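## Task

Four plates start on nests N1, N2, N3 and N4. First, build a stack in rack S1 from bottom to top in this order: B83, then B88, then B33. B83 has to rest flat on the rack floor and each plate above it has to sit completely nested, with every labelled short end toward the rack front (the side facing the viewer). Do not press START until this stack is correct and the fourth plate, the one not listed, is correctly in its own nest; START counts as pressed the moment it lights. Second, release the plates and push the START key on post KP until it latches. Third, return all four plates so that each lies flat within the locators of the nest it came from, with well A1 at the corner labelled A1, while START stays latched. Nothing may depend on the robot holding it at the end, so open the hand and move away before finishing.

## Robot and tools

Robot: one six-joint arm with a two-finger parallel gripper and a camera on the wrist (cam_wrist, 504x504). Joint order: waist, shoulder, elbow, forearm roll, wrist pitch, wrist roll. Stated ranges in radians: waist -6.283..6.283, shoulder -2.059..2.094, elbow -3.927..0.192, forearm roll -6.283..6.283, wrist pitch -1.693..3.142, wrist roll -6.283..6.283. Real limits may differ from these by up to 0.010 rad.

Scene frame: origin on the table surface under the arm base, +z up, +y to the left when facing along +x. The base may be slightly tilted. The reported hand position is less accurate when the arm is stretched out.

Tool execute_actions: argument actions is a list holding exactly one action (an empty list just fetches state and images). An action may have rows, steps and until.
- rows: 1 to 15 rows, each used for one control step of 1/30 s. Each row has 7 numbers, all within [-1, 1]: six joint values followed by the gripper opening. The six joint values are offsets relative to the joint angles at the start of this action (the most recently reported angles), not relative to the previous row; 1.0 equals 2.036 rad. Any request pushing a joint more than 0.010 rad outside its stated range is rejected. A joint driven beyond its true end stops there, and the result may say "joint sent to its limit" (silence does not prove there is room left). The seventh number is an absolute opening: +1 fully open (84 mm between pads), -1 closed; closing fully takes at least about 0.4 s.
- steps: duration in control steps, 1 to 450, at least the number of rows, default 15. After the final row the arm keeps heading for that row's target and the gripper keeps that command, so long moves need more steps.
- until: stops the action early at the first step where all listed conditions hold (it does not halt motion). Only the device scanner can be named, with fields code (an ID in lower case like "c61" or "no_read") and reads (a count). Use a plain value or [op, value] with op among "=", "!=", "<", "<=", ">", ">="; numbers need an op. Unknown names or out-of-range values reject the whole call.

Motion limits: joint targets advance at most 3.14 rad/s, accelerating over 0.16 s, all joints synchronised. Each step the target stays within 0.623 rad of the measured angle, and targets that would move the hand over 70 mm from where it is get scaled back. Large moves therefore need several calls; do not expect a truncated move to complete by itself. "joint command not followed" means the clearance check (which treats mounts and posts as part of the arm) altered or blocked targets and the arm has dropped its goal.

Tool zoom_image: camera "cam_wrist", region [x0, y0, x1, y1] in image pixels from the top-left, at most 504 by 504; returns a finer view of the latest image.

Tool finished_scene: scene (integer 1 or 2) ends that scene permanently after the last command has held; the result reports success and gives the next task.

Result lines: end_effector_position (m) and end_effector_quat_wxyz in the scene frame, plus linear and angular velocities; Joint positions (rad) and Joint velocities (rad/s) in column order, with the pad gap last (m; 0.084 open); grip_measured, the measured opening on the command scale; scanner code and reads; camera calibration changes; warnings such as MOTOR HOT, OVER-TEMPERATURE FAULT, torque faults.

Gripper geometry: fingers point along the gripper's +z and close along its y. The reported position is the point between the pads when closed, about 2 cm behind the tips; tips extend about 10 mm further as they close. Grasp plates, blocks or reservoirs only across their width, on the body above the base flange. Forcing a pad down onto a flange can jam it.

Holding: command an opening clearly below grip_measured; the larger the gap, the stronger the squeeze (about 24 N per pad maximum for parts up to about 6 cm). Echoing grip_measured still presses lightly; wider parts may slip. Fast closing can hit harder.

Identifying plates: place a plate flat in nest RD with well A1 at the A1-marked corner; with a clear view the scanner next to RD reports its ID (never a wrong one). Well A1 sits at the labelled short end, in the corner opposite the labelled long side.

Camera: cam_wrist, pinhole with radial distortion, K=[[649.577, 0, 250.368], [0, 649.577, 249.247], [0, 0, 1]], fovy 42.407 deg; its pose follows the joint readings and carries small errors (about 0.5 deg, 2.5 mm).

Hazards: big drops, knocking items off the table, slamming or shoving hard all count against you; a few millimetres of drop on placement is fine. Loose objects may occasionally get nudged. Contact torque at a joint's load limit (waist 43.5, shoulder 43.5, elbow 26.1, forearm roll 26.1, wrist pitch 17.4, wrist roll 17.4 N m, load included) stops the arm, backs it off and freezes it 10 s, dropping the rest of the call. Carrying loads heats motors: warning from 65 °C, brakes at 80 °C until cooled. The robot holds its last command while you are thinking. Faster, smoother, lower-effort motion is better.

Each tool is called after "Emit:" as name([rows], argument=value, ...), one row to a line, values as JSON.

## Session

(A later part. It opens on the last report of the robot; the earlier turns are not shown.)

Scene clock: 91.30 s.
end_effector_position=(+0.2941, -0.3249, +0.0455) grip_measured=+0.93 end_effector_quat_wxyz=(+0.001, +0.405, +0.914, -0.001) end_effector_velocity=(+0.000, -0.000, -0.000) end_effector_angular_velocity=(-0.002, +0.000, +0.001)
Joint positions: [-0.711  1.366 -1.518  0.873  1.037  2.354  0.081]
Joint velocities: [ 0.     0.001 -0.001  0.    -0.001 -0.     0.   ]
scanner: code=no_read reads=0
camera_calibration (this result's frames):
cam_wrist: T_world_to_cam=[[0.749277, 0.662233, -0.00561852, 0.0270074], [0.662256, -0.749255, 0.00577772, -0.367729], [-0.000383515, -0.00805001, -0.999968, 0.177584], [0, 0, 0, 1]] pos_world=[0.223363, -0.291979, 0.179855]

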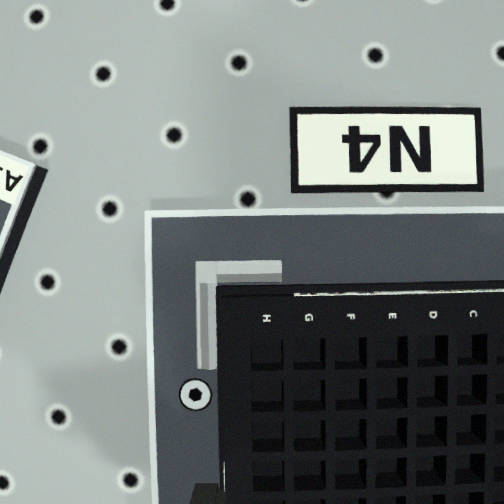

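Emit:
execute_actions([
  {"rows":[[-0.0134,-0.0108,-0.0009,-0.0172,0.0095,0.0085,0.2]],"steps":10},
])

Emit:
execute_actions([
  {"rows":[[-0.124,-0.095,-0.044,-0.146,0.125,0.073,0.2]],"steps":24},
])

Emit:
execute_actions([
  {"rows":[[0.2495,-0.701,0.4175,0.151,0.108,-0.313,0.2]],"steps":50},
])

Scene clock: 93.73 s.
end_effector_position=(+0.2934, -0.3249, +0.0609) grip_measured=+0.93 end_effector_quat_wxyz=(+0.001, +0.406, +0.914, -0.000) end_effector_velocity=(-0.005, +0.006, -0.007) end_effector_angular_velocity=(+0.022, +0.006, -0.009)
Joint positions: [-0.738  1.346 -1.519  0.837  1.055  2.371  0.081]
Joint velocities: [0.004 0.006 0.009 0.002 0.011 0.    0.   ]
scanner: code=no_read reads=0
camera_calibration (this result's frames):
cam_wrist: T_world_to_cam=[[0.750508, 0.660838, -0.00546925, 0.0268211], [0.660859, -0.7505, 0.00387157, -0.36726], [-0.00154619, -0.00652005, -0.999978, 0.193873], [0, 0, 0, 1]] pos_world=[0.222877, -0.292089, 0.195437]

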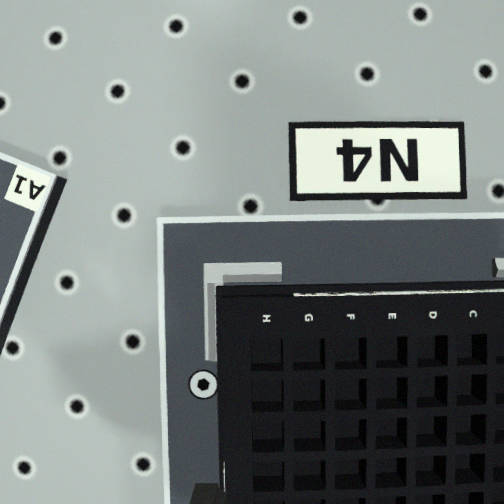

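Scene clock: 94.53 s.
end_effector_position=(+0.2771, -0.3170, +0.2347) grip_measured=+0.93 end_effector_quat_wxyz=(+0.001, +0.415, +0.910, -0.007) end_effector_velocity=(-0.001, -0.000, +0.003) end_effector_angular_velocity=(-0.003, -0.003, -0.001)
Joint positions: [-0.989  1.153 -1.608  0.54   1.309  2.52   0.081]
Joint velocities: [-0.005 -0.003 -0.    -0.002  0.002  0.001 -0.   ]
scanner: code=no_read reads=0
camera_calibration (this result's frames):
cam_wrist: T_world_to_cam=[[0.76278, 0.646424, -0.0173785, 0.0296343], [0.646618, -0.762755, 0.00944877, -0.352403], [-0.00714761, -0.0184446, -0.999804, 0.365382], [0, 0, 0, 1]] pos_world=[0.207878, -0.281215, 0.369155]

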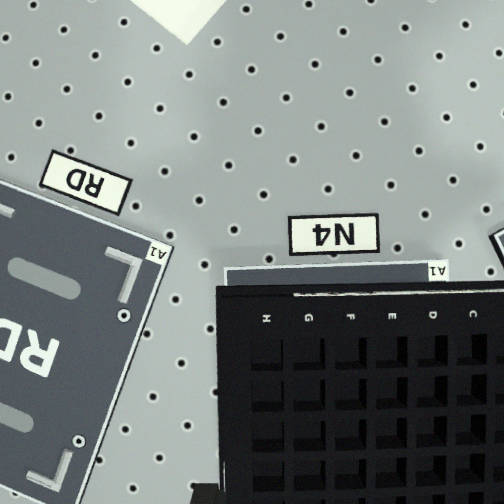

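Scene clock: 96.20 s.
end_effector_position=(+0.3874, +0.1742, +0.2371) grip_measured=+0.93 end_effector_quat_wxyz=(+0.002, -0.204, +0.979, -0.003) end_effector_velocity=(-0.000, +0.001, +0.000) end_effector_angular_velocity=(-0.001, -0.000, +0.002)
Joint positions: [-0.482 -0.273 -0.758  0.848  1.529  1.882  0.081]
Joint velocities: [ 0.001 -0.003  0.    -0.     0.    -0.     0.   ]
scanner: code=no_read reads=0
camera_calibration (this result's frames):
cam_wrist: T_world_to_cam=[[-0.388077, 0.921543, -0.0124376, 0.0247445], [0.921575, 0.388164, 0.00541282, -0.355166], [0.00981596, -0.00936154, -0.999908, 0.369488], [0, 0, 0, 1]] pos_world=[0.333287, 0.118518, 0.371685]

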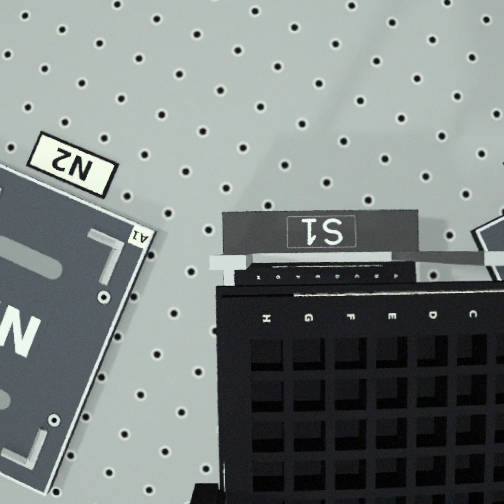

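Emit:
execute_actions([
  {"rows":[[0.0295,-0.001,0.0285,0.0162,-0.0339,-0.0059,0.2]],"steps":14},
])

Scene clock: 98.13 s.
end_effector_position=(+0.3851, +0.1715, +0.2100) grip_measured=+0.93 end_effector_quat_wxyz=(+0.001, -0.206, +0.979, -0.001) end_effector_velocity=(-0.001, -0.001, -0.001) end_effector_angular_velocity=(+0.000, +0.001, -0.002)
Joint positions: [-0.422 -0.276 -0.701  0.881  1.461  1.87   0.081]
Joint velocities: [ 0.001  0.001  0.003  0.    -0.002  0.     0.   ]
scanner: code=no_read reads=0
camera_calibration (this result's frames):
cam_wrist: T_world_to_cam=[[-0.390472, 0.920586, -0.00723431, 0.0260249], [0.920593, 0.390505, 0.00384957, -0.351508], [0.0063689, -0.0051567, -0.999966, 0.343079], [0, 0, 0, 1]] pos_world=[0.331572, 0.115076, 0.344609]

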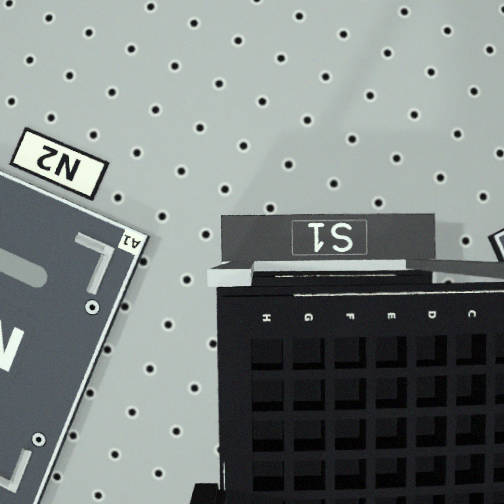

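Emit:
execute_actions([
  {"rows":[[0.0295,0.0005,0.02,0.0175,-0.0307,-0.002,0.2],[0.059,0.0025,0.0374,0.0349,-0.0614,-0.0044,0.2]],"steps":16},
])

Emit:
execute_actions([
  {"rows":[[0.063,0.0164,0.0251,0.0445,-0.0621,-0.0103,0.2]],"steps":16},
])

Emit:
execute_actions([
  {"rows":[[0.034,0.0143,0.0075,0.0285,-0.031,-0.009,0.2]],"steps":14},
])

Scene clock: 100.93 s.
end_effector_position=(+0.3849, +0.1710, +0.1652) grip_measured=+0.93 end_effector_quat_wxyz=(+0.001, -0.207, +0.978, -0.002) end_effector_velocity=(-0.000, +0.001, -0.000) end_effector_angular_velocity=(+0.001, +0.001, +0.004)
Joint positions: [-0.303 -0.27  -0.625  0.952  1.333  1.862  0.081]
Joint velocities: [ 0.001 -0.001 -0.    -0.     0.002 -0.002  0.   ]
scanner: code=no_read reads=0
camera_calibration (this result's frames):
cam_wrist: T_world_to_cam=[[-0.392735, 0.919607, -0.00904247, 0.027449], [0.919628, 0.392776, 0.00336109, -0.350924], [0.00664255, -0.00699569, -0.999953, 0.298482], [0, 0, 0, 1]] pos_world=[0.331517, 0.114681, 0.299896]

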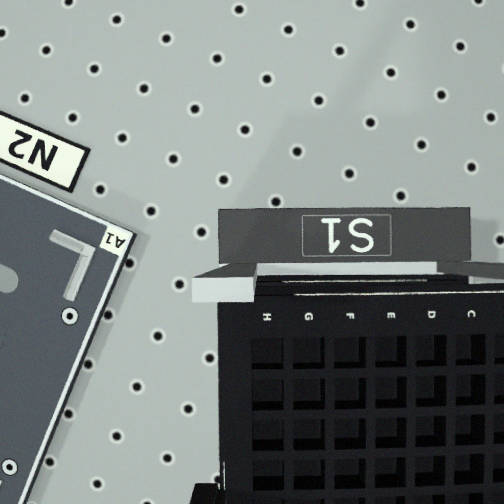

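Scene clock: 101.47 s.
end_effector_position=(+0.3845, +0.1710, +0.1199) grip_measured=+0.93 end_effector_quat_wxyz=(+0.000, -0.207, +0.978, -0.001) end_effector_velocity=(+0.001, -0.000, -0.000) end_effector_angular_velocity=(-0.001, -0.001, +0.001)
Joint positions: [-0.175 -0.237 -0.573  1.041  1.208  1.841  0.081]
Joint velocities: [ 0.001  0.001 -0.001  0.001 -0.002 -0.001  0.   ]
scanner: code=no_read reads=0
camera_calibration (this result's frames):
cam_wrist: T_world_to_cam=[[-0.393837, 0.919149, -0.00754026, 0.0271534], [0.919165, 0.393865, 0.00246953, -0.350344], [0.0052397, -0.00595815, -0.999969, 0.25349], [0, 0, 0, 1]] pos_world=[0.33139, 0.11454, 0.254552]

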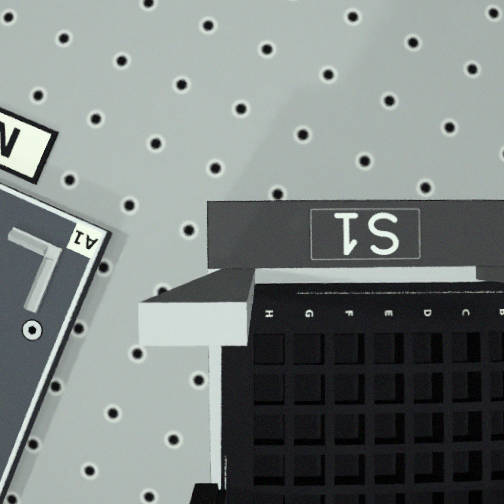

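Scene clock: 101.93 s.
end_effector_position=(+0.3854, +0.1718, +0.0965) grip_measured=+0.93 end_effector_quat_wxyz=(+0.001, -0.208, +0.978, -0.000) end_effector_velocity=(+0.000, -0.000, -0.000) end_effector_angular_velocity=(-0.000, -0.000, +0.000)
Joint positions: [-0.106 -0.208 -0.558  1.099  1.145  1.823  0.082]
Joint velocities: [ 0.     0.001 -0.     0.001 -0.001 -0.     0.   ]
scanner: code=no_read reads=0
camera_calibration (this result's frames):
cam_wrist: T_world_to_cam=[[-0.394793, 0.918749, -0.00625587, 0.0269463], [0.918742, 0.394825, 0.00517001, -0.35167], [0.00721992, -0.00370644, -0.999967, 0.22896], [0, 0, 0, 1]] pos_world=[0.332079, 0.11494, 0.230939]

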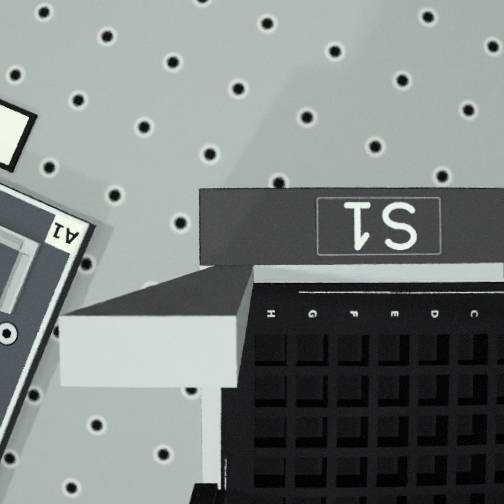

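Emit:
execute_actions([
  {"rows":[[0.004,0.0018,0.001,0.0032,-0.0035,-0.001,0.2]],"steps":10},
])

Emit:
execute_actions([
  {"rows":[[0,0,0,0,0,0,1]],"steps":10},
])

Scene clock: 105.37 s.
end_effector_position=(+0.3853, +0.1718, +0.0937) grip_measured=+0.93 end_effector_quat_wxyz=(+0.001, -0.208, +0.978, -0.000) end_effector_velocity=(-0.000, -0.000, -0.000) end_effector_angular_velocity=(-0.001, -0.000, -0.001)
Joint positions: [-0.098 -0.204 -0.557  1.106  1.138  1.82   0.082]
Joint velocities: [-0.     0.     0.001  0.    -0.001  0.    -0.   ]
scanner: code=no_read reads=0
camera_calibration (this result's frames):
cam_wrist: T_world_to_cam=[[-0.394705, 0.918788, -0.00607868, 0.0267686], [0.918781, 0.394736, 0.00498711, -0.351572], [0.00698157, -0.00361653, -0.999969, 0.226254], [0, 0, 0, 1]] pos_world=[0.332004, 0.115002, 0.228163]

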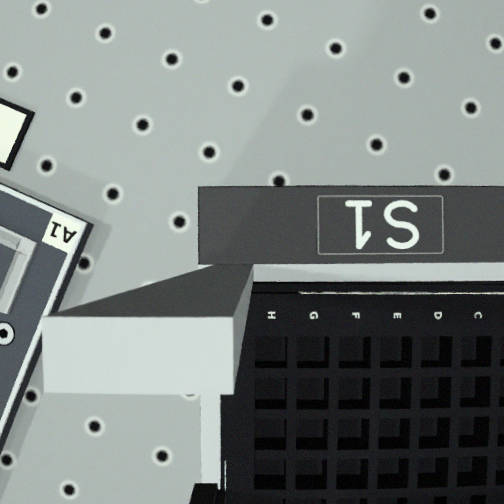

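Scene clock: 105.70 s.
end_effector_position=(+0.3848, +0.1723, +0.0932) grip_measured=+1.00 end_effector_quat_wxyz=(+0.000, -0.208, +0.978, +0.001) end_effector_velocity=(+0.001, -0.001, +0.001) end_effector_angular_velocity=(-0.002, -0.003, -0.002)
Joint positions: [-0.097 -0.204 -0.556  1.106  1.139  1.82   0.084]
Joint velocities: [-0.002 -0.    -0.    -0.    -0.001  0.002  0.   ]
scanner: code=no_read reads=0
camera_calibration (this result's frames):
cam_wrist: T_world_to_cam=[[-0.395149, 0.918608, -0.0040593, 0.0261805], [0.918603, 0.395163, 0.00378576, -0.351129], [0.00508172, -0.00223295, -0.999985, 0.226236], [0, 0, 0, 1]] pos_world=[0.331743, 0.115209, 0.227668]

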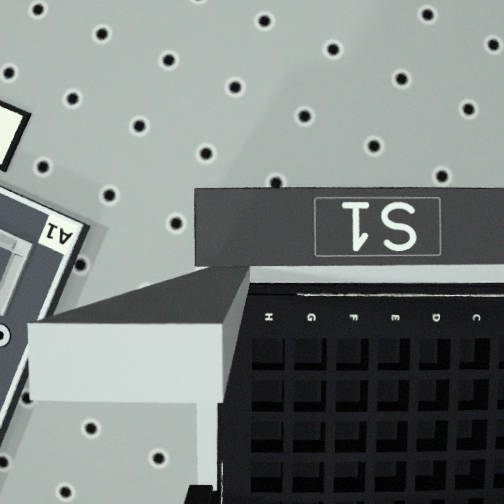

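Emit:
execute_actions([
  {"rows":[[-0.038,-0.016,-0.008,-0.032,0.034,0.01,1],[-0.038,-0.016,-0.008,-0.032,0.034,0.01,1],[-0.038,-0.016,-0.008,-0.032,0.034,0.01,1],[-0.038,-0.016,-0.008,-0.032,0.034,0.01,1],[-0.038,-0.016,-0.008,-0.032,0.034,0.01,1],[-0.101,-0.033,-0.033,-0.076,0.095,0.02,1]],"steps":15},
])

Emit:
execute_actions([
  {"rows":[[-0.088,-0.0025,-0.069,-0.0516,0.0968,0.011,1]],"steps":13},
])

Emit:
execute_actions([
  {"rows":[[-0.13,0.50,-0.28,-0.062,-0.078,0.2,1]],"steps":36},
])

Scene clock: 108.73 s.
end_effector_position=(+0.3845, +0.1709, +0.1649) grip_measured=+1.00 end_effector_quat_wxyz=(+0.001, -0.207, +0.978, -0.002) end_effector_velocity=(-0.021, -0.006, -0.019) end_effector_angular_velocity=(+0.031, +0.054, -0.042)
Joint positions: [-0.302 -0.272 -0.623  0.952  1.332  1.861  0.084]
Joint velocities: [ 0.011  0.019  0.041 -0.004  0.016  0.002 -0.   ]
scanner: code=no_read reads=0
camera_calibration (this result's frames):
cam_wrist: T_world_to_cam=[[-0.393747, 0.919167, -0.00981241, 0.0279334], [0.919192, 0.393795, 0.00351179, -0.350573], [0.007092, -0.00763673, -0.999946, 0.298138], [0, 0, 0, 1]] pos_world=[0.331128, 0.114655, 0.299627]

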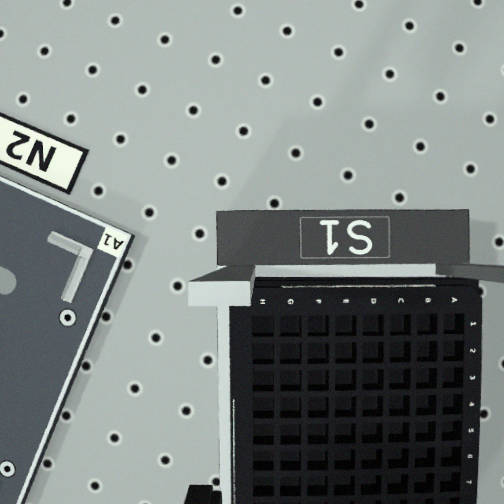

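Scene clock: 109.17 s.
end_effector_position=(+0.3881, +0.1752, +0.2379) grip_measured=+1.00 end_effector_quat_wxyz=(+0.002, -0.206, +0.979, -0.005) end_effector_velocity=(+0.000, +0.001, -0.001) end_effector_angular_velocity=(+0.003, +0.006, +0.003)
Joint positions: [-0.48  -0.276 -0.761  0.847  1.529  1.883  0.084]
Joint velocities: [ 0.005  0.002 -0.003 -0.     0.003  0.     0.   ]
scanner: code=no_read reads=0
camera_calibration (this result's frames):
cam_wrist: T_world_to_cam=[[-0.39152, 0.920039, -0.0154913, 0.0264553], [0.920105, 0.391636, 0.00524294, -0.356215], [0.0108907, -0.012201, -0.999866, 0.370358], [0, 0, 0, 1]] pos_world=[0.334079, 0.119685, 0.372586]

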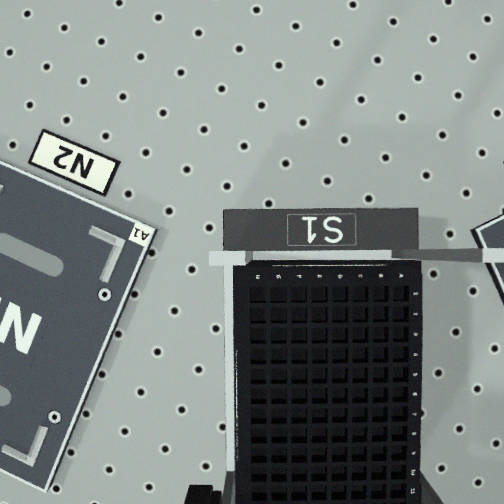

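Scene clock: 110.37 s.
end_effector_position=(+0.3965, -0.1556, +0.2360) grip_measured=+1.00 end_effector_quat_wxyz=(-0.001, +0.221, +0.975, +0.006) end_effector_velocity=(-0.002, -0.002, -0.002) end_effector_angular_velocity=(+0.003, +0.001, -0.005)
Joint positions: [-0.745  0.741 -1.33   0.721  1.37   2.29   0.084]
Joint velocities: [-0.002  0.007 -0.001 -0.001 -0.001  0.     0.   ]
scanner: code=no_read reads=0
camera_calibration (this result's frames):
cam_wrist: T_world_to_cam=[[0.44233, 0.896832, 0.00606876, -0.0052537], [0.896852, -0.442319, -0.00311597, -0.352959], [-0.00011017, 0.00682107, -0.999977, 0.371683], [0, 0, 0, 1]] pos_world=[0.318917, -0.153944, 0.370607]

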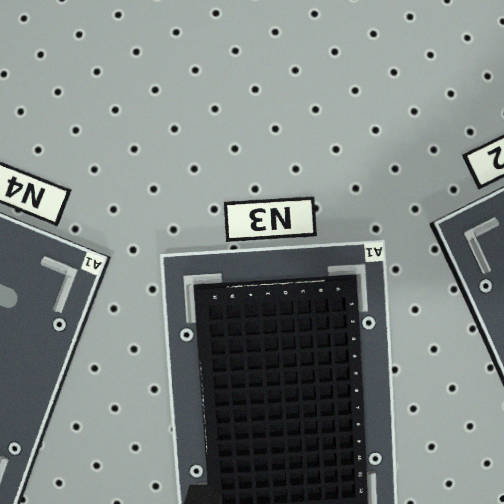

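Emit:
execute_actions([
  {"rows":[[0.1162,0.0806,0.0586,0.1303,-0.1357,-0.0968,1]],"steps":24},
])

Emit:
execute_actions([
  {"rows":[[0.0177,0.013,0.0005,0.0215,-0.0125,-0.0093,1]],"steps":12},
])

Scene clock: 115.60 s.
end_effector_position=(+0.3940, -0.1755, +0.0805) grip_measured=+1.00 end_effector_quat_wxyz=(+0.001, +0.199, +0.980, -0.000) end_effector_velocity=(-0.000, +0.001, -0.002) end_effector_angular_velocity=(+0.002, +0.003, +0.000)
Joint positions: [-0.509  0.904 -1.211  0.986  1.094  2.093  0.084]
Joint velocities: [ 0.004  0.002  0.     0.002  0.001 -0.     0.   ]
scanner: code=no_read reads=0
camera_calibration (this result's frames):
cam_wrist: T_world_to_cam=[[0.401818, 0.915703, -0.00554039, 0.0348952], [0.915718, -0.401798, 0.00448045, -0.360898], [0.00187665, -0.00687376, -0.999975, 0.213195], [0, 0, 0, 1]] pos_world=[0.316059, -0.175496, 0.215]

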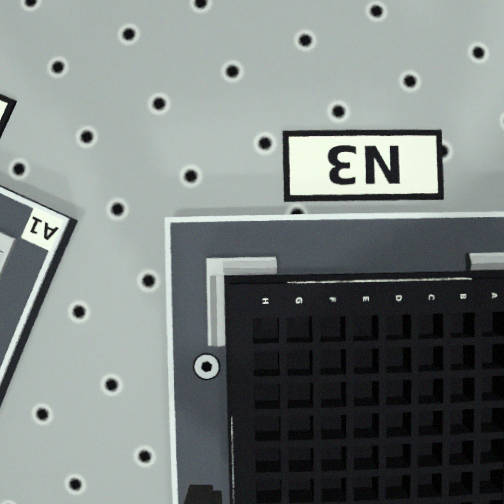

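Scene clock: 116.00 s.
end_effector_position=(+0.3946, -0.1765, +0.0613) grip_measured=+1.00 end_effector_quat_wxyz=(+0.002, +0.199, +0.980, -0.002) end_effector_velocity=(-0.002, +0.001, -0.002) end_effector_angular_velocity=(+0.004, +0.003, -0.004)
Joint positions: [-0.473  0.93  -1.211  1.03   1.069  2.074  0.084]
Joint velocities: [ 0.     0.001  0.005  0.     0.001 -0.    -0.   ]
scanner: code=no_read reads=0
camera_calibration (this result's frames):
cam_wrist: T_world_to_cam=[[0.401918, 0.915643, -0.00775806, 0.0354916], [0.915671, -0.401875, 0.00660959, -0.361946], [0.00293426, -0.00976034, -0.999948, 0.193041], [0, 0, 0, 1]] pos_world=[0.316593, -0.176071, 0.195699]

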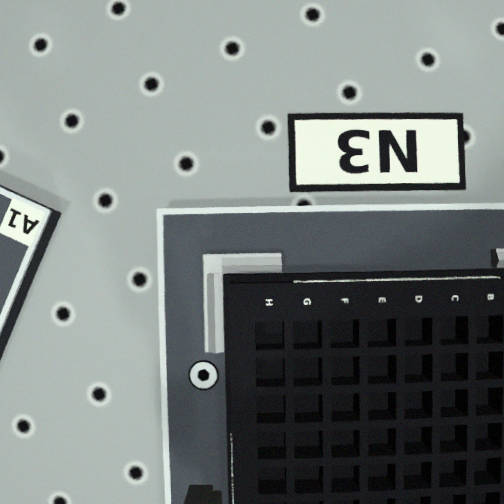

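Emit:
execute_actions([
  {"rows":[[0,-0.0029,0.0048,0.001,-0.001,-0.001,1],[0,-0.0029,0.0048,0.001,-0.001,-0.001,1],[0,-0.0029,0.0048,0.001,-0.001,-0.001,1],[0,-0.0029,0.0048,0.001,-0.001,-0.001,1],[0.0076,0.0027,0.0055,0.0102,-0.0058,-0.005,1],[0.0152,0.0083,0.0062,0.0195,-0.0105,-0.009,1]],"steps":16},
])

Emit:
execute_actions([
  {"rows":[[0,0,0,0,0,0,0.2]],"steps":10},
])

Scene clock: 119.87 s.
end_effector_position=(+0.3909, -0.1752, +0.0440) grip_measured=+1.00 end_effector_quat_wxyz=(+0.001, +0.201, +0.979, -0.002) end_effector_velocity=(+0.000, -0.001, +0.001) end_effector_angular_velocity=(-0.002, -0.002, -0.001)
Joint positions: [-0.443  0.947 -1.199  1.069  1.047  2.056  0.084]
Joint velocities: [-0.001 -0.001  0.001  0.001 -0.001  0.     0.   ]
scanner: code=no_read reads=0
camera_calibration (this result's frames):
cam_wrist: T_world_to_cam=[[0.40644, 0.913638, -0.00854063, 0.0335463], [0.913677, -0.406411, 0.00496799, -0.357855], [0.00106794, -0.00982257, -0.999951, 0.176489], [0, 0, 0, 1]] pos_world=[0.313141, -0.174352, 0.178545]

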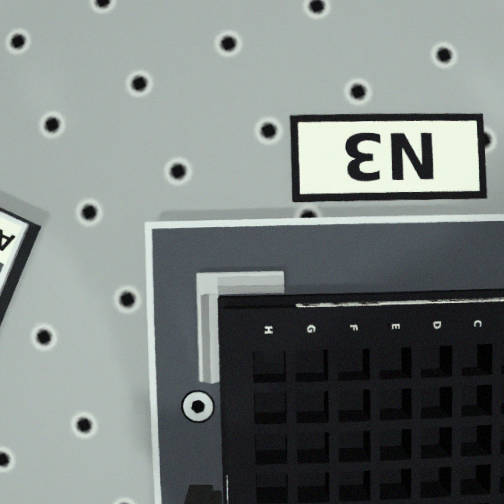

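Scene clock: 120.20 s.
end_effector_position=(+0.3912, -0.1747, +0.0441) grip_measured=+0.93 end_effector_quat_wxyz=(+0.001, +0.201, +0.980, -0.001) end_effector_velocity=(+0.000, -0.001, +0.000) end_effector_angular_velocity=(-0.002, -0.001, -0.000)
Joint positions: [-0.442  0.946 -1.199  1.069  1.049  2.056  0.082]
Joint velocities: [-0.     0.    -0.     0.001 -0.002  0.     0.   ]
scanner: code=no_read reads=0
camera_calibration (this result's frames):
cam_wrist: T_world_to_cam=[[0.40591, 0.913882, -0.00747378, 0.033167], [0.913912, -0.405886, 0.0046068, -0.357875], [0.00117657, -0.00870033, -0.999961, 0.17671], [0, 0, 0, 1]] pos_world=[0.313395, -0.17403, 0.178599]

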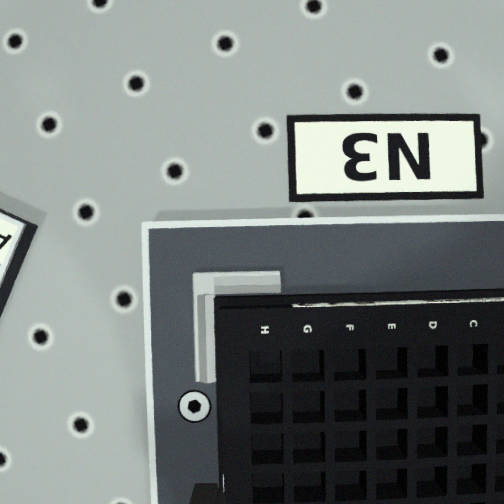

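Emit:
execute_actions([
  {"rows":[[-0.0152,-0.0112,-0.0008,-0.0185,0.01,0.008,0]],"steps":10},
])

Emit:
execute_actions([
  {"rows":[[-0.134,-0.089,-0.063,-0.152,0.148,0.09,0]],"steps":24},
])

Emit:
execute_actions([
  {"rows":[[0.128,-0.502,0.283,0.062,0.078,-0.185,0]],"steps":36},
])

Scene clock: 122.57 s.
end_effector_position=(+0.3913, -0.1753, +0.0606) grip_measured=+0.93 end_effector_quat_wxyz=(+0.001, +0.201, +0.980, -0.001) end_effector_velocity=(-0.003, +0.009, -0.007) end_effector_angular_velocity=(+0.026, +0.011, -0.001)
Joint positions: [-0.474  0.925 -1.199  1.031  1.066  2.072  0.082]
Joint velocities: [ 0.011 -0.     0.007  0.003  0.022  0.001  0.   ]
scanner: code=no_read reads=0
camera_calibration (this result's frames):
cam_wrist: T_world_to_cam=[[0.405878, 0.913896, -0.00752946, 0.0338747], [0.913925, -0.405848, 0.00526877, -0.35839], [0.00175929, -0.00901984, -0.999958, 0.192995], [0, 0, 0, 1]] pos_world=[0.313453, -0.174669, 0.19513]

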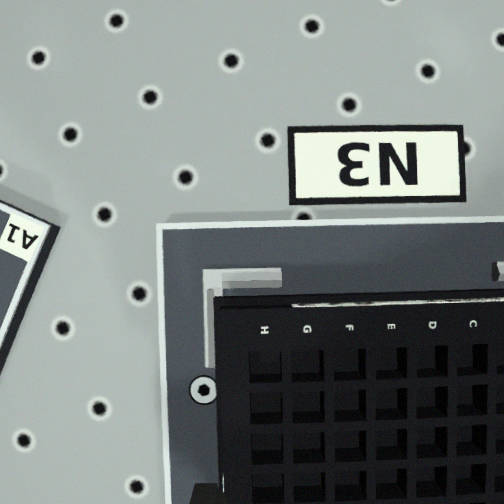

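Scene clock: 123.37 s.
end_effector_position=(+0.3947, -0.1570, +0.2341) grip_measured=+0.93 end_effector_quat_wxyz=(-0.001, +0.207, +0.978, +0.007) end_effector_velocity=(-0.000, -0.001, +0.003) end_effector_angular_velocity=(-0.005, -0.004, -0.000)
Joint positions: [-0.746  0.745 -1.327  0.722  1.367  2.255  0.082]
Joint velocities: [-0.005 -0.003 -0.001 -0.003 -0.001  0.     0.   ]
scanner: code=no_read reads=0
camera_calibration (this result's frames):
cam_wrist: T_world_to_cam=[[0.415852, 0.909395, 0.00820861, 0.00877326], [0.909432, -0.41584, -0.00327663, -0.352717], [0.000433715, 0.00882777, -0.999961, 0.369882], [0, 0, 0, 1]] pos_world=[0.316963, -0.157917, 0.36864]

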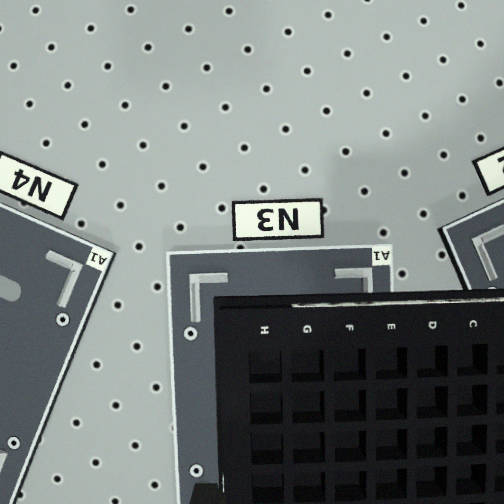

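Scene clock: 124.57 s.
end_effector_position=(+0.3860, +0.1725, +0.2369) grip_measured=+0.93 end_effector_quat_wxyz=(+0.004, -0.203, +0.979, -0.004) end_effector_velocity=(-0.000, +0.002, +0.000) end_effector_angular_velocity=(-0.002, -0.000, +0.005)
Joint positions: [-0.486 -0.276 -0.751  0.848  1.526  1.879  0.082]
Joint velocities: [ 0.002 -0.006  0.001 -0.     0.001 -0.     0.   ]
scanner: code=no_read reads=0
camera_calibration (this result's frames):
cam_wrist: T_world_to_cam=[[-0.386304, 0.922255, -0.0146819, 0.0255486], [0.922274, 0.386446, 0.00842726, -0.35392], [0.0134459, -0.0102853, -0.999857, 0.368074], [0, 0, 0, 1]] pos_world=[0.331332, 0.116994, 0.371379]

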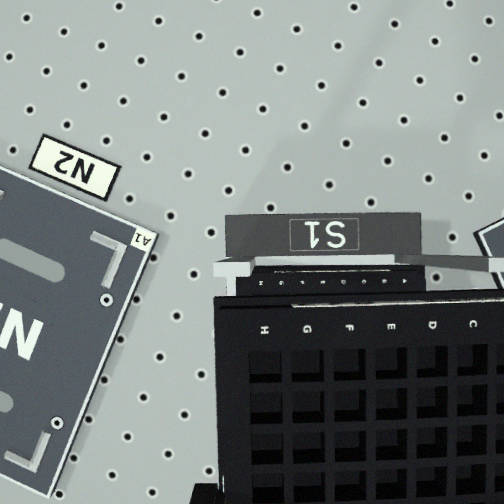

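Emit:
execute_actions([
  {"rows":[[0.0282,-0.0022,0.03,0.0162,-0.0324,0,0]],"steps":14},
])

Scene clock: 125.93 s.
end_effector_position=(+0.3826, +0.1698, +0.2103) grip_measured=+0.93 end_effector_quat_wxyz=(+0.003, -0.198, +0.980, -0.001) end_effector_velocity=(-0.000, -0.000, -0.001) end_effector_angular_velocity=(+0.001, +0.001, -0.002)
Joint positions: [-0.429 -0.281 -0.691  0.881  1.46   1.879  0.082]
Joint velocities: [ 0.001  0.001  0.002  0.001 -0.002 -0.     0.   ]
scanner: code=no_read reads=0
camera_calibration (this result's frames):
cam_wrist: T_world_to_cam=[[-0.376128, 0.926531, -0.00827973, 0.0202923], [0.926511, 0.376189, 0.00770197, -0.349258], [0.0102509, -0.00477433, -0.999936, 0.341836], [0, 0, 0, 1]] pos_world=[0.32772, 0.114218, 0.344672]

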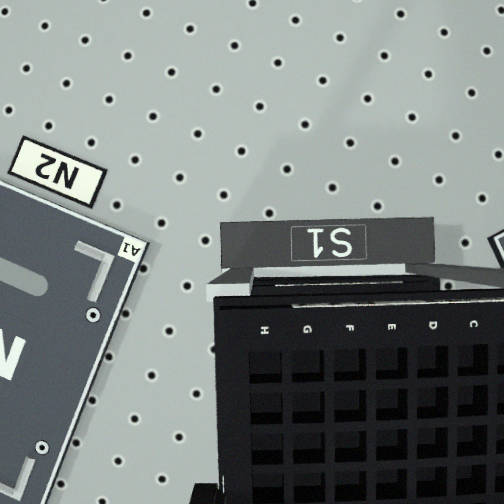

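Emit:
execute_actions([
  {"rows":[[0.0013,0.0005,-0.0014,0,0,0,0],[0.0013,0.0005,-0.0014,0,0,0,0],[0.0013,0.0005,-0.0014,0,0,0,0],[0.0013,0.0005,-0.0014,0,0,0,0],[0.0013,0.0005,-0.0014,0,0,0,0],[0.0308,0.001,0.0186,0.0175,-0.0307,-0.002,0],[0.0603,0.003,0.036,0.0349,-0.0614,-0.0044,0]],"steps":20},
])

Emit:
execute_actions([
  {"rows":[[0.063,0.0164,0.0258,0.0445,-0.0621,-0.0103,0]],"steps":16},
])

Emit:
execute_actions([
  {"rows":[[0.0185,0.0072,0.0047,0.0152,-0.017,-0.0047,0]],"steps":12},
])

Scene clock: 129.33 s.
end_effector_position=(+0.3832, +0.1705, +0.1656) grip_measured=+0.93 end_effector_quat_wxyz=(+0.002, -0.201, +0.980, -0.001) end_effector_velocity=(-0.001, +0.000, -0.001) end_effector_angular_velocity=(+0.001, +0.003, -0.000)
Joint positions: [-0.307 -0.275 -0.618  0.952  1.334  1.87   0.082]
Joint velocities: [ 0.001 -0.     0.001 -0.001  0.001  0.     0.   ]
scanner: code=no_read reads=0
camera_calibration (this result's frames):
cam_wrist: T_world_to_cam=[[-0.381845, 0.924182, -0.00905307, 0.022286], [0.924186, 0.381902, 0.00566601, -0.349404], [0.00869381, -0.00620318, -0.999943, 0.297908], [0, 0, 0, 1]] pos_world=[0.328834, 0.11469, 0.300072]

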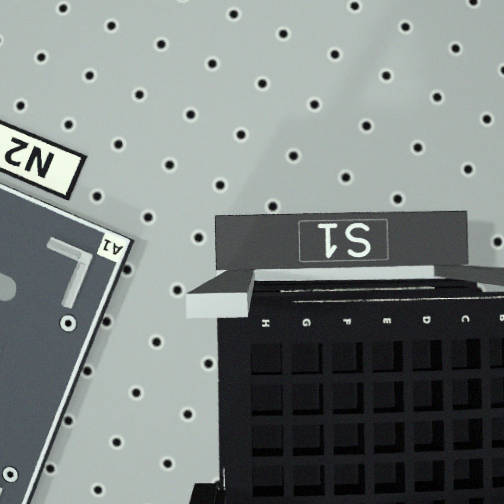

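Scene clock: 129.87 s.
end_effector_position=(+0.3825, +0.1702, +0.1202) grip_measured=+0.93 end_effector_quat_wxyz=(+0.001, -0.201, +0.980, -0.001) end_effector_velocity=(+0.001, +0.000, +0.000) end_effector_angular_velocity=(-0.001, -0.002, +0.002)
Joint positions: [-0.179 -0.242 -0.565  1.042  1.209  1.849  0.082]
Joint velocities: [ 0.001  0.001 -0.001  0.001 -0.002 -0.001  0.   ]
scanner: code=no_read reads=0
camera_calibration (this result's frames):
cam_wrist: T_world_to_cam=[[-0.382071, 0.924103, -0.00742862, 0.0217472], [0.924107, 0.382108, 0.00437339, -0.348231], [0.00688, -0.0051939, -0.999963, 0.253049], [0, 0, 0, 1]] pos_world=[0.328371, 0.11428, 0.254724]

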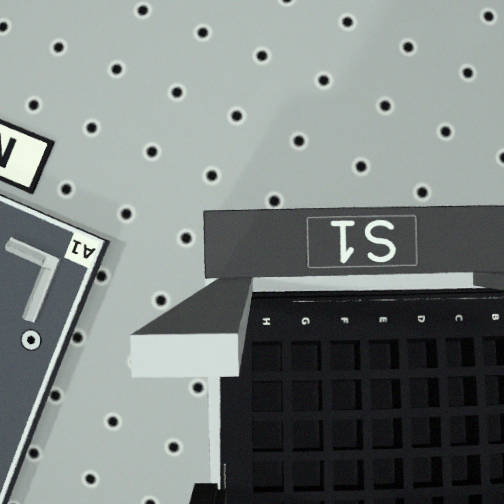

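Scene clock: 130.27 s.
end_effector_position=(+0.3839, +0.1710, +0.1082) grip_measured=+0.93 end_effector_quat_wxyz=(+0.003, -0.202, +0.979, -0.001) end_effector_velocity=(-0.003, -0.001, -0.002) end_effector_angular_velocity=(+0.003, +0.005, -0.008)
Joint positions: [-0.142 -0.228 -0.558  1.073  1.174  1.839  0.082]
Joint velocities: [0.002 0.002 0.006 0.002 0.    0.001 0.001]
scanner: code=no_read reads=0
camera_calibration (this result's frames):
cam_wrist: T_world_to_cam=[[-0.384407, 0.923128, -0.00814191, 0.0226103], [0.923107, 0.384466, 0.0076638, -0.350191], [0.0102049, -0.00456984, -0.999937, 0.239649], [0, 0, 0, 1]] pos_world=[0.32951, 0.114859, 0.242501]

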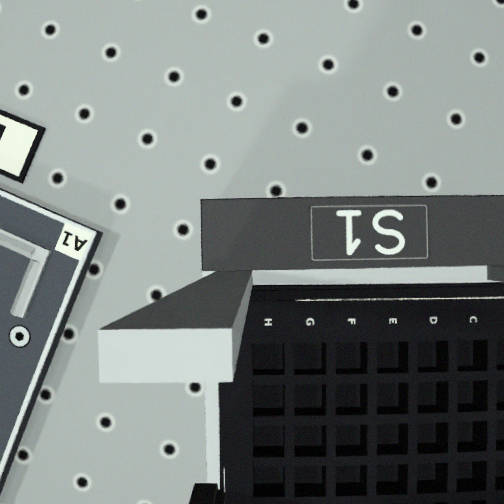

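Emit:
execute_actions([
  {"rows":[[0.003,0.0013,0.0005,0.0024,-0.0026,-0.001,0]],"steps":10},
])

Emit:
execute_actions([
  {"rows":[[0,0,0,0,0,0,1]],"steps":10},
])

Emit:
execute_actions([
  {"rows":[[-0.082,-0.0235,-0.031,-0.062,0.081,0.012,1]],"steps":13},
])

Emit:
execute_actions([
  {"rows":[[-0.088,-0.0025,-0.069,-0.0516,0.0968,0.011,1]],"steps":13},
])

Scene clock: 133.43 s.
end_effector_position=(+0.3834, +0.1707, +0.1058) grip_measured=+0.94 end_effector_quat_wxyz=(+0.002, -0.202, +0.979, -0.001) end_effector_velocity=(+0.000, +0.000, +0.000) end_effector_angular_velocity=(-0.001, -0.001, +0.001)
Joint positions: [-0.136 -0.225 -0.556  1.078  1.168  1.837  0.082]
Joint velocities: [ 0.    -0.    -0.001  0.    -0.001 -0.    -0.   ]
scanner: code=no_read reads=0
camera_calibration (this result's frames):
cam_wrist: T_world_to_cam=[[-0.384037, 0.923288, -0.00747213, 0.02239], [0.923275, 0.384084, 0.00656192, -0.349467], [0.00892847, -0.00437881, -0.999951, 0.237787], [0, 0, 0, 1]] pos_world=[0.329129, 0.114594, 0.240236]

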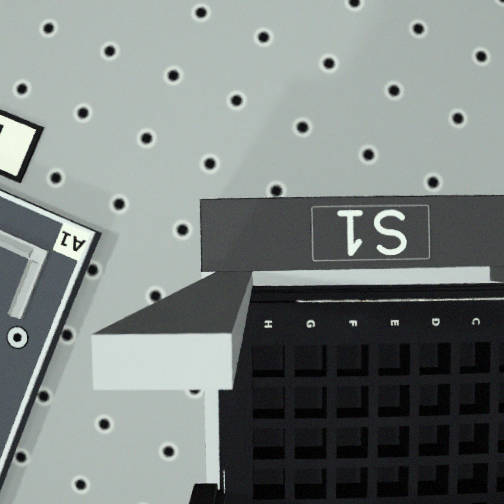

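Scene clock: 133.77 s.
end_effector_position=(+0.3805, +0.1702, +0.1040) grip_measured=+1.00 end_effector_quat_wxyz=(-0.001, -0.200, +0.980, +0.001) end_effector_velocity=(+0.003, +0.001, +0.002) end_effector_angular_velocity=(-0.001, -0.007, +0.001)
Joint positions: [-0.134 -0.224 -0.551  1.077  1.171  1.837  0.084]
Joint velocities: [-0.003 -0.002 -0.004  0.001  0.     0.002  0.   ]
scanner: code=no_read reads=0
camera_calibration (this result's frames):
cam_wrist: T_world_to_cam=[[-0.38089, 0.924617, -0.00253791, 0.0198005], [0.924618, 0.380894, 0.00119083, -0.346055], [0.00206773, -0.00189302, -0.999996, 0.238182], [0, 0, 0, 1]] pos_world=[0.327018, 0.113953, 0.238643]

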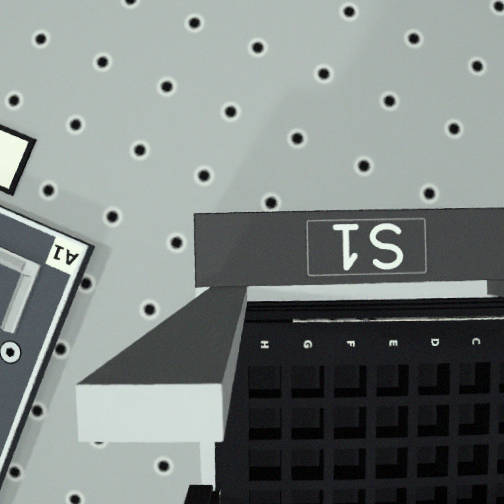

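Scene clock: 134.20 s.
end_effector_position=(+0.3794, +0.1703, +0.1612) grip_measured=+1.00 end_effector_quat_wxyz=(-0.004, -0.203, +0.979, +0.002) end_effector_velocity=(+0.004, +0.000, +0.002) end_effector_angular_velocity=(-0.006, -0.007, +0.007)
Joint positions: [-0.3   -0.271 -0.612  0.951  1.337  1.862  0.084]
Joint velocities: [ 0.001  0.001 -0.009  0.    -0.005 -0.     0.   ]
scanner: code=no_read reads=0
camera_calibration (this result's frames):
cam_wrist: T_world_to_cam=[[-0.385996, 0.9225, 0.000846074, 0.0212172], [0.92249, 0.385995, -0.00447418, -0.344208], [-0.00445401, -0.000946519, -0.99999, 0.297668], [0, 0, 0, 1]] pos_world=[0.327044, 0.113572, 0.296107]

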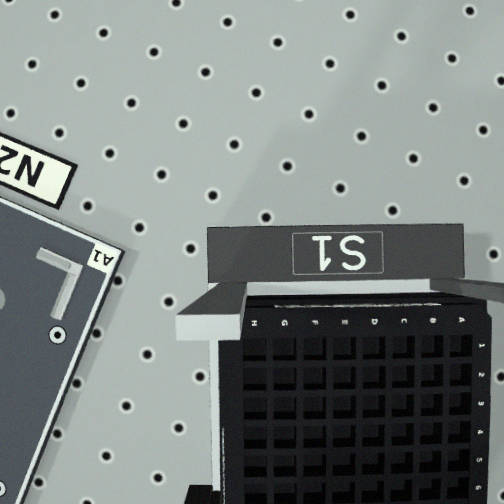

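Scene clock: 134.63 s.
end_effector_position=(+0.3838, +0.1747, +0.2339) grip_measured=+1.00 end_effector_quat_wxyz=(-0.002, -0.202, +0.979, +0.001) end_effector_velocity=(+0.000, +0.002, -0.001) end_effector_angular_velocity=(+0.002, +0.004, +0.003)
Joint positions: [-0.478 -0.276 -0.75   0.846  1.534  1.884  0.084]
Joint velocities: [ 0.005  0.002 -0.003  0.     0.002  0.001  0.   ]
scanner: code=no_read reads=0
camera_calibration (this result's frames):
cam_wrist: T_world_to_cam=[[-0.384081, 0.923292, -0.00363281, 0.0189228], [0.923299, 0.384079, -0.00149087, -0.350372], [0.0000187797, -0.00392678, -0.999992, 0.369174], [0, 0, 0, 1]] pos_world=[0.330759, 0.118549, 0.368718]

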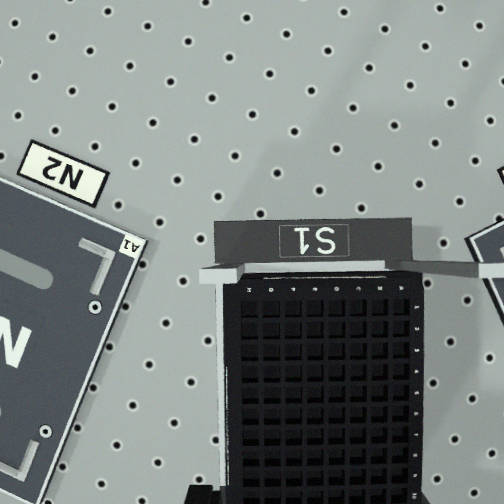

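Emit:
execute_actions([
  {"rows":[[0.05,-0.375,0.11,0.036,0.1,0.05,-1]],"steps":26},
])

Emit:
execute_actions([
  {"rows":[[0.2325,-0.008,0.115,0.063,0.022,0.055,-1]],"steps":26},
])

Scene clock: 147.00 s.
end_effector_position=(+0.2815, +0.3459, +0.2254) grip_measured=-1.00 end_effector_quat_wxyz=(+0.020, -0.382, +0.924, -0.023) end_effector_velocity=(-0.001, +0.003, +0.001) end_effector_angular_velocity=(-0.003, -0.003, +0.012)
Joint positions: [-0.377 -1.037 -0.526  0.919  1.737  1.986  0.   ]
Joint velocities: [ 0.002 -0.011 -0.003  0.001  0.003  0.001  0.   ]
scanner: code=no_read reads=0
camera_calibration (this result's frames):
cam_wrist: T_world_to_cam=[[-0.694545, 0.716648, -0.0634296, -0.00612183], [0.716847, 0.69683, 0.0236344, -0.377404], [0.0611372, -0.0290541, -0.997706, 0.352363], [0, 0, 0, 1]] pos_world=[0.244746, 0.277611, 0.360087]

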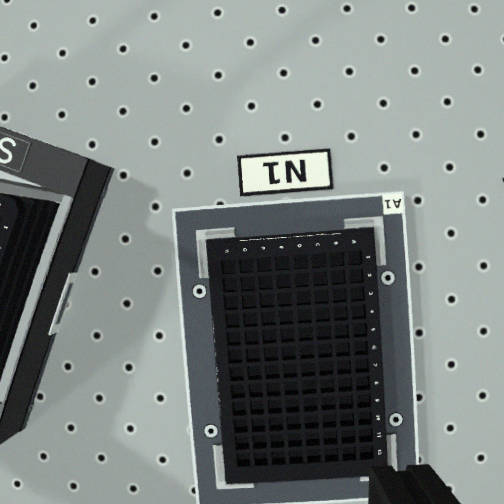

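Scene clock: 147.87 s.
end_effector_position=(+0.1545, +0.3811, +0.1200) grip_measured=-1.00 end_effector_quat_wxyz=(-0.171, -0.363, +0.899, +0.176) end_effector_velocity=(-0.001, -0.000, -0.001) end_effector_angular_velocity=(+0.001, +0.005, -0.001)
Joint positions: [ 0.096 -1.053 -0.292  1.047  1.782  2.098  0.   ]
Joint velocities: [0.003 0.    0.003 0.    0.001 0.    0.   ]
scanner: code=no_read reads=0
camera_calibration (this result's frames):
cam_wrist: T_world_to_cam=[[-0.586876, 0.684166, 0.433004, -0.190009], [0.686232, 0.704126, -0.182461, -0.281745], [-0.429723, 0.190059, -0.882732, 0.234493], [0, 0, 0, 1]] pos_world=[0.182598, 0.283814, 0.237862]

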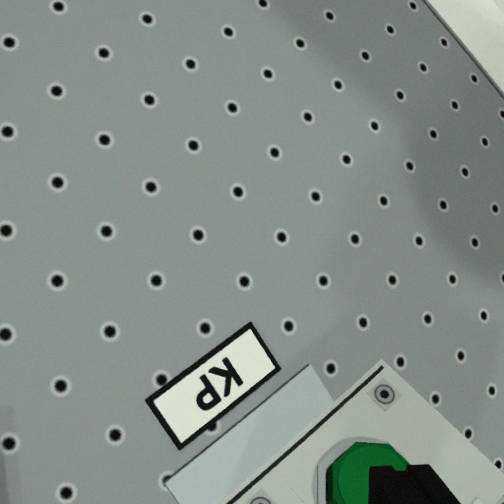

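Emit:
execute_actions([
  {"rows":[[0.061,-0.011,0.0147,0.0168,-0.054,0.035,-1]],"steps":15},
])

Scene clock: 150.47 s.
end_effector_position=(+0.1483, +0.3882, +0.1042) grip_measured=-1.00 end_effector_quat_wxyz=(-0.173, -0.355, +0.902, +0.173) end_effector_velocity=(-0.000, -0.000, -0.000) end_effector_angular_velocity=(-0.000, +0.000, -0.001)
Joint positions: [ 0.22  -1.076 -0.263  1.081  1.672  2.169  0.   ]
Joint velocities: [ 0.001 -0.     0.001  0.001 -0.001  0.     0.   ]
scanner: code=no_read reads=0
camera_calibration (this result's frames):
cam_wrist: T_world_to_cam=[[-0.57479, 0.697536, 0.427855, -0.19808], [0.696422, 0.691524, -0.191811, -0.281004], [-0.429667, 0.187717, -0.883261, 0.217494], [0, 0, 0, 1]] pos_world=[0.175293, 0.291661, 0.222954]

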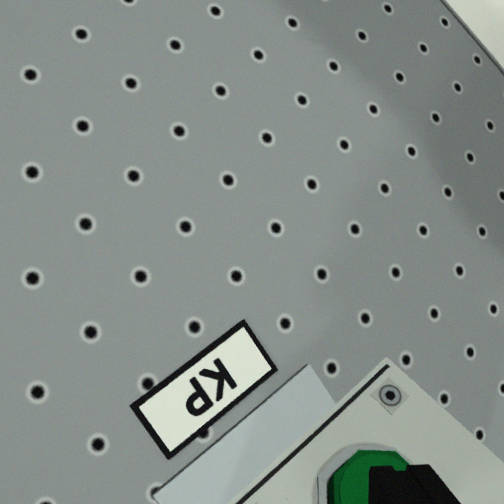

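Emit:
execute_actions([
  {"rows":[[0.03,-0.0055,0.0135,0.0084,-0.027,0.017,-1]],"steps":15},
])

Scene clock: 151.87 s.
end_effector_position=(+0.1474, +0.3894, +0.0995) grip_measured=-1.00 end_effector_quat_wxyz=(-0.173, -0.356, +0.904, +0.162) end_effector_velocity=(+0.001, -0.000, -0.000) end_effector_angular_velocity=(-0.005, +0.002, +0.000)
Joint positions: [ 0.27  -1.089 -0.259  1.076  1.621  2.203  0.   ]
Joint velocities: [ 0.004  0.009 -0.006 -0.004 -0.004  0.001  0.   ]
scanner: code=no_read reads=0
camera_calibration (this result's frames):
cam_wrist: T_world_to_cam=[[-0.581393, 0.703721, 0.408361, -0.196978], [0.695009, 0.690501, -0.200425, -0.280627], [-0.423017, 0.167289, -0.890545, 0.2204], [0, 0, 0, 1]] pos_world=[0.17375, 0.29552, 0.22047]

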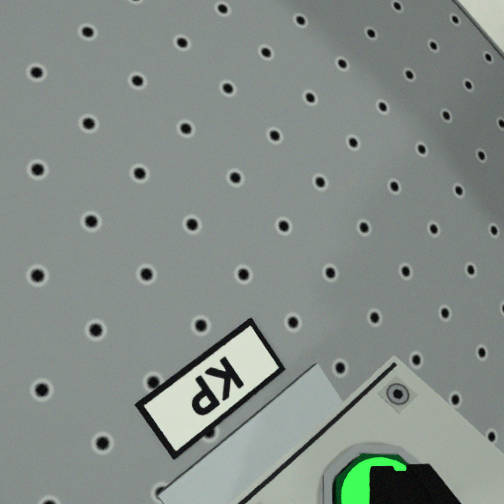

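Lit, resisting. Retract.

Emit:
execute_actions([
  {"rows":[[-0.085,0.018,-0.016,-0.014,0.079,-0.05,-1]],"steps":14},
])

Emit:
execute_actions([
  {"rows":[[-0.2325,0.008,-0.115,-0.063,-0.022,-0.055,1]],"steps":22},
])

Emit:
execute_actions([
  {"rows":[[-0.052,0.373,-0.115,-0.036,-0.102,-0.052,1]],"steps":28},
])

Scene clock: 154.37 s.
end_effector_position=(+0.1538, +0.3809, +0.1191) grip_measured=-1.00 end_effector_quat_wxyz=(-0.173, -0.360, +0.899, +0.177) end_effector_velocity=(+0.002, +0.004, +0.005) end_effector_angular_velocity=(+0.000, -0.013, +0.018)
Joint positions: [ 0.1   -1.051 -0.29   1.048  1.78   2.102  0.   ]
Joint velocities: [-0.01  -0.013 -0.013 -0.004  0.01  -0.002  0.   ]
scanner: code=no_read reads=0
camera_calibration (this result's frames):
cam_wrist: T_world_to_cam=[[-0.580873, 0.687762, 0.435396, -0.192473], [0.68923, 0.700143, -0.186445, -0.279715], [-0.433069, 0.191787, -0.880721, 0.233104], [0, 0, 0, 1]] pos_world=[0.181935, 0.28351, 0.23695]

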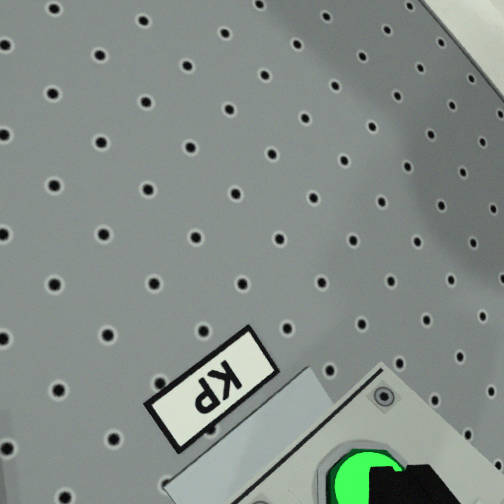

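Scene clock: 155.10 s.
end_effector_position=(+0.2812, +0.3457, +0.2240) grip_measured=+1.00 end_effector_quat_wxyz=(+0.019, -0.379, +0.925, -0.020) end_effector_velocity=(+0.002, +0.001, +0.003) end_effector_angular_velocity=(-0.005, -0.009, +0.003)
Joint positions: [-0.373 -1.034 -0.523  0.92   1.736  1.99   0.084]
Joint velocities: [-0.005 -0.001 -0.006 -0.001 -0.002 -0.001  0.   ]
scanner: code=no_read reads=0
camera_calibration (this result's frames):
cam_wrist: T_world_to_cam=[[-0.690927, 0.720625, -0.0576126, -0.00993785], [0.720714, 0.692851, 0.0229973, -0.37653], [0.0564894, -0.0256327, -0.998074, 0.351165], [0, 0, 0, 1]] pos_world=[0.244667, 0.277042, 0.358575]

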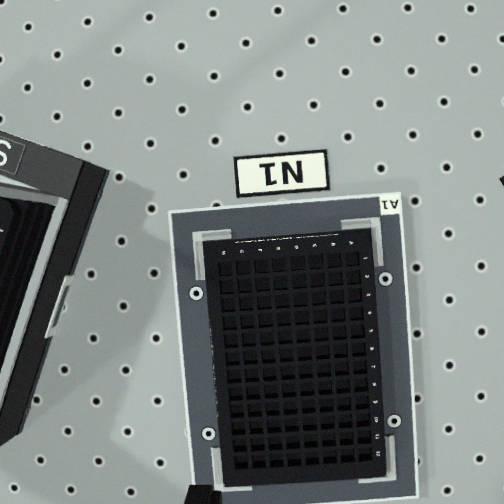

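Scene clock: 156.03 s.
end_effector_position=(+0.3872, +0.1752, +0.2364) grip_measured=+1.00 end_effector_quat_wxyz=(+0.001, -0.205, +0.979, -0.004) end_effector_velocity=(-0.000, -0.003, -0.001) end_effector_angular_velocity=(+0.003, +0.002, -0.007)
Joint positions: [-0.478 -0.276 -0.757  0.847  1.529  1.884  0.084]
Joint velocities: [-0.001  0.009  0.    -0.    -0.002 -0.     0.   ]
scanner: code=no_read reads=0
camera_calibration (this result's frames):
cam_wrist: T_world_to_cam=[[-0.389598, 0.920893, -0.0130314, 0.0246063], [0.92095, 0.389667, 0.00317411, -0.354821], [0.0080009, -0.0107646, -0.99991, 0.369796], [0, 0, 0, 1]] pos_world=[0.333401, 0.119583, 0.37121]

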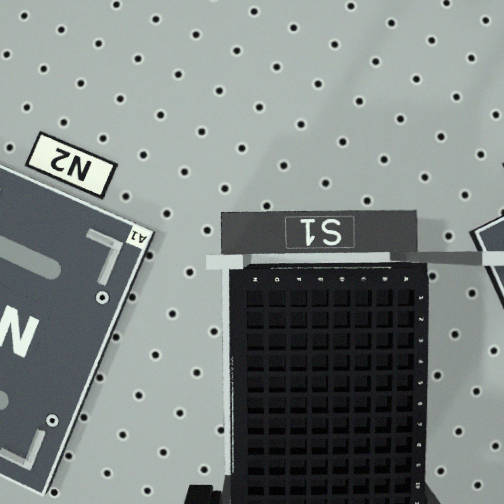

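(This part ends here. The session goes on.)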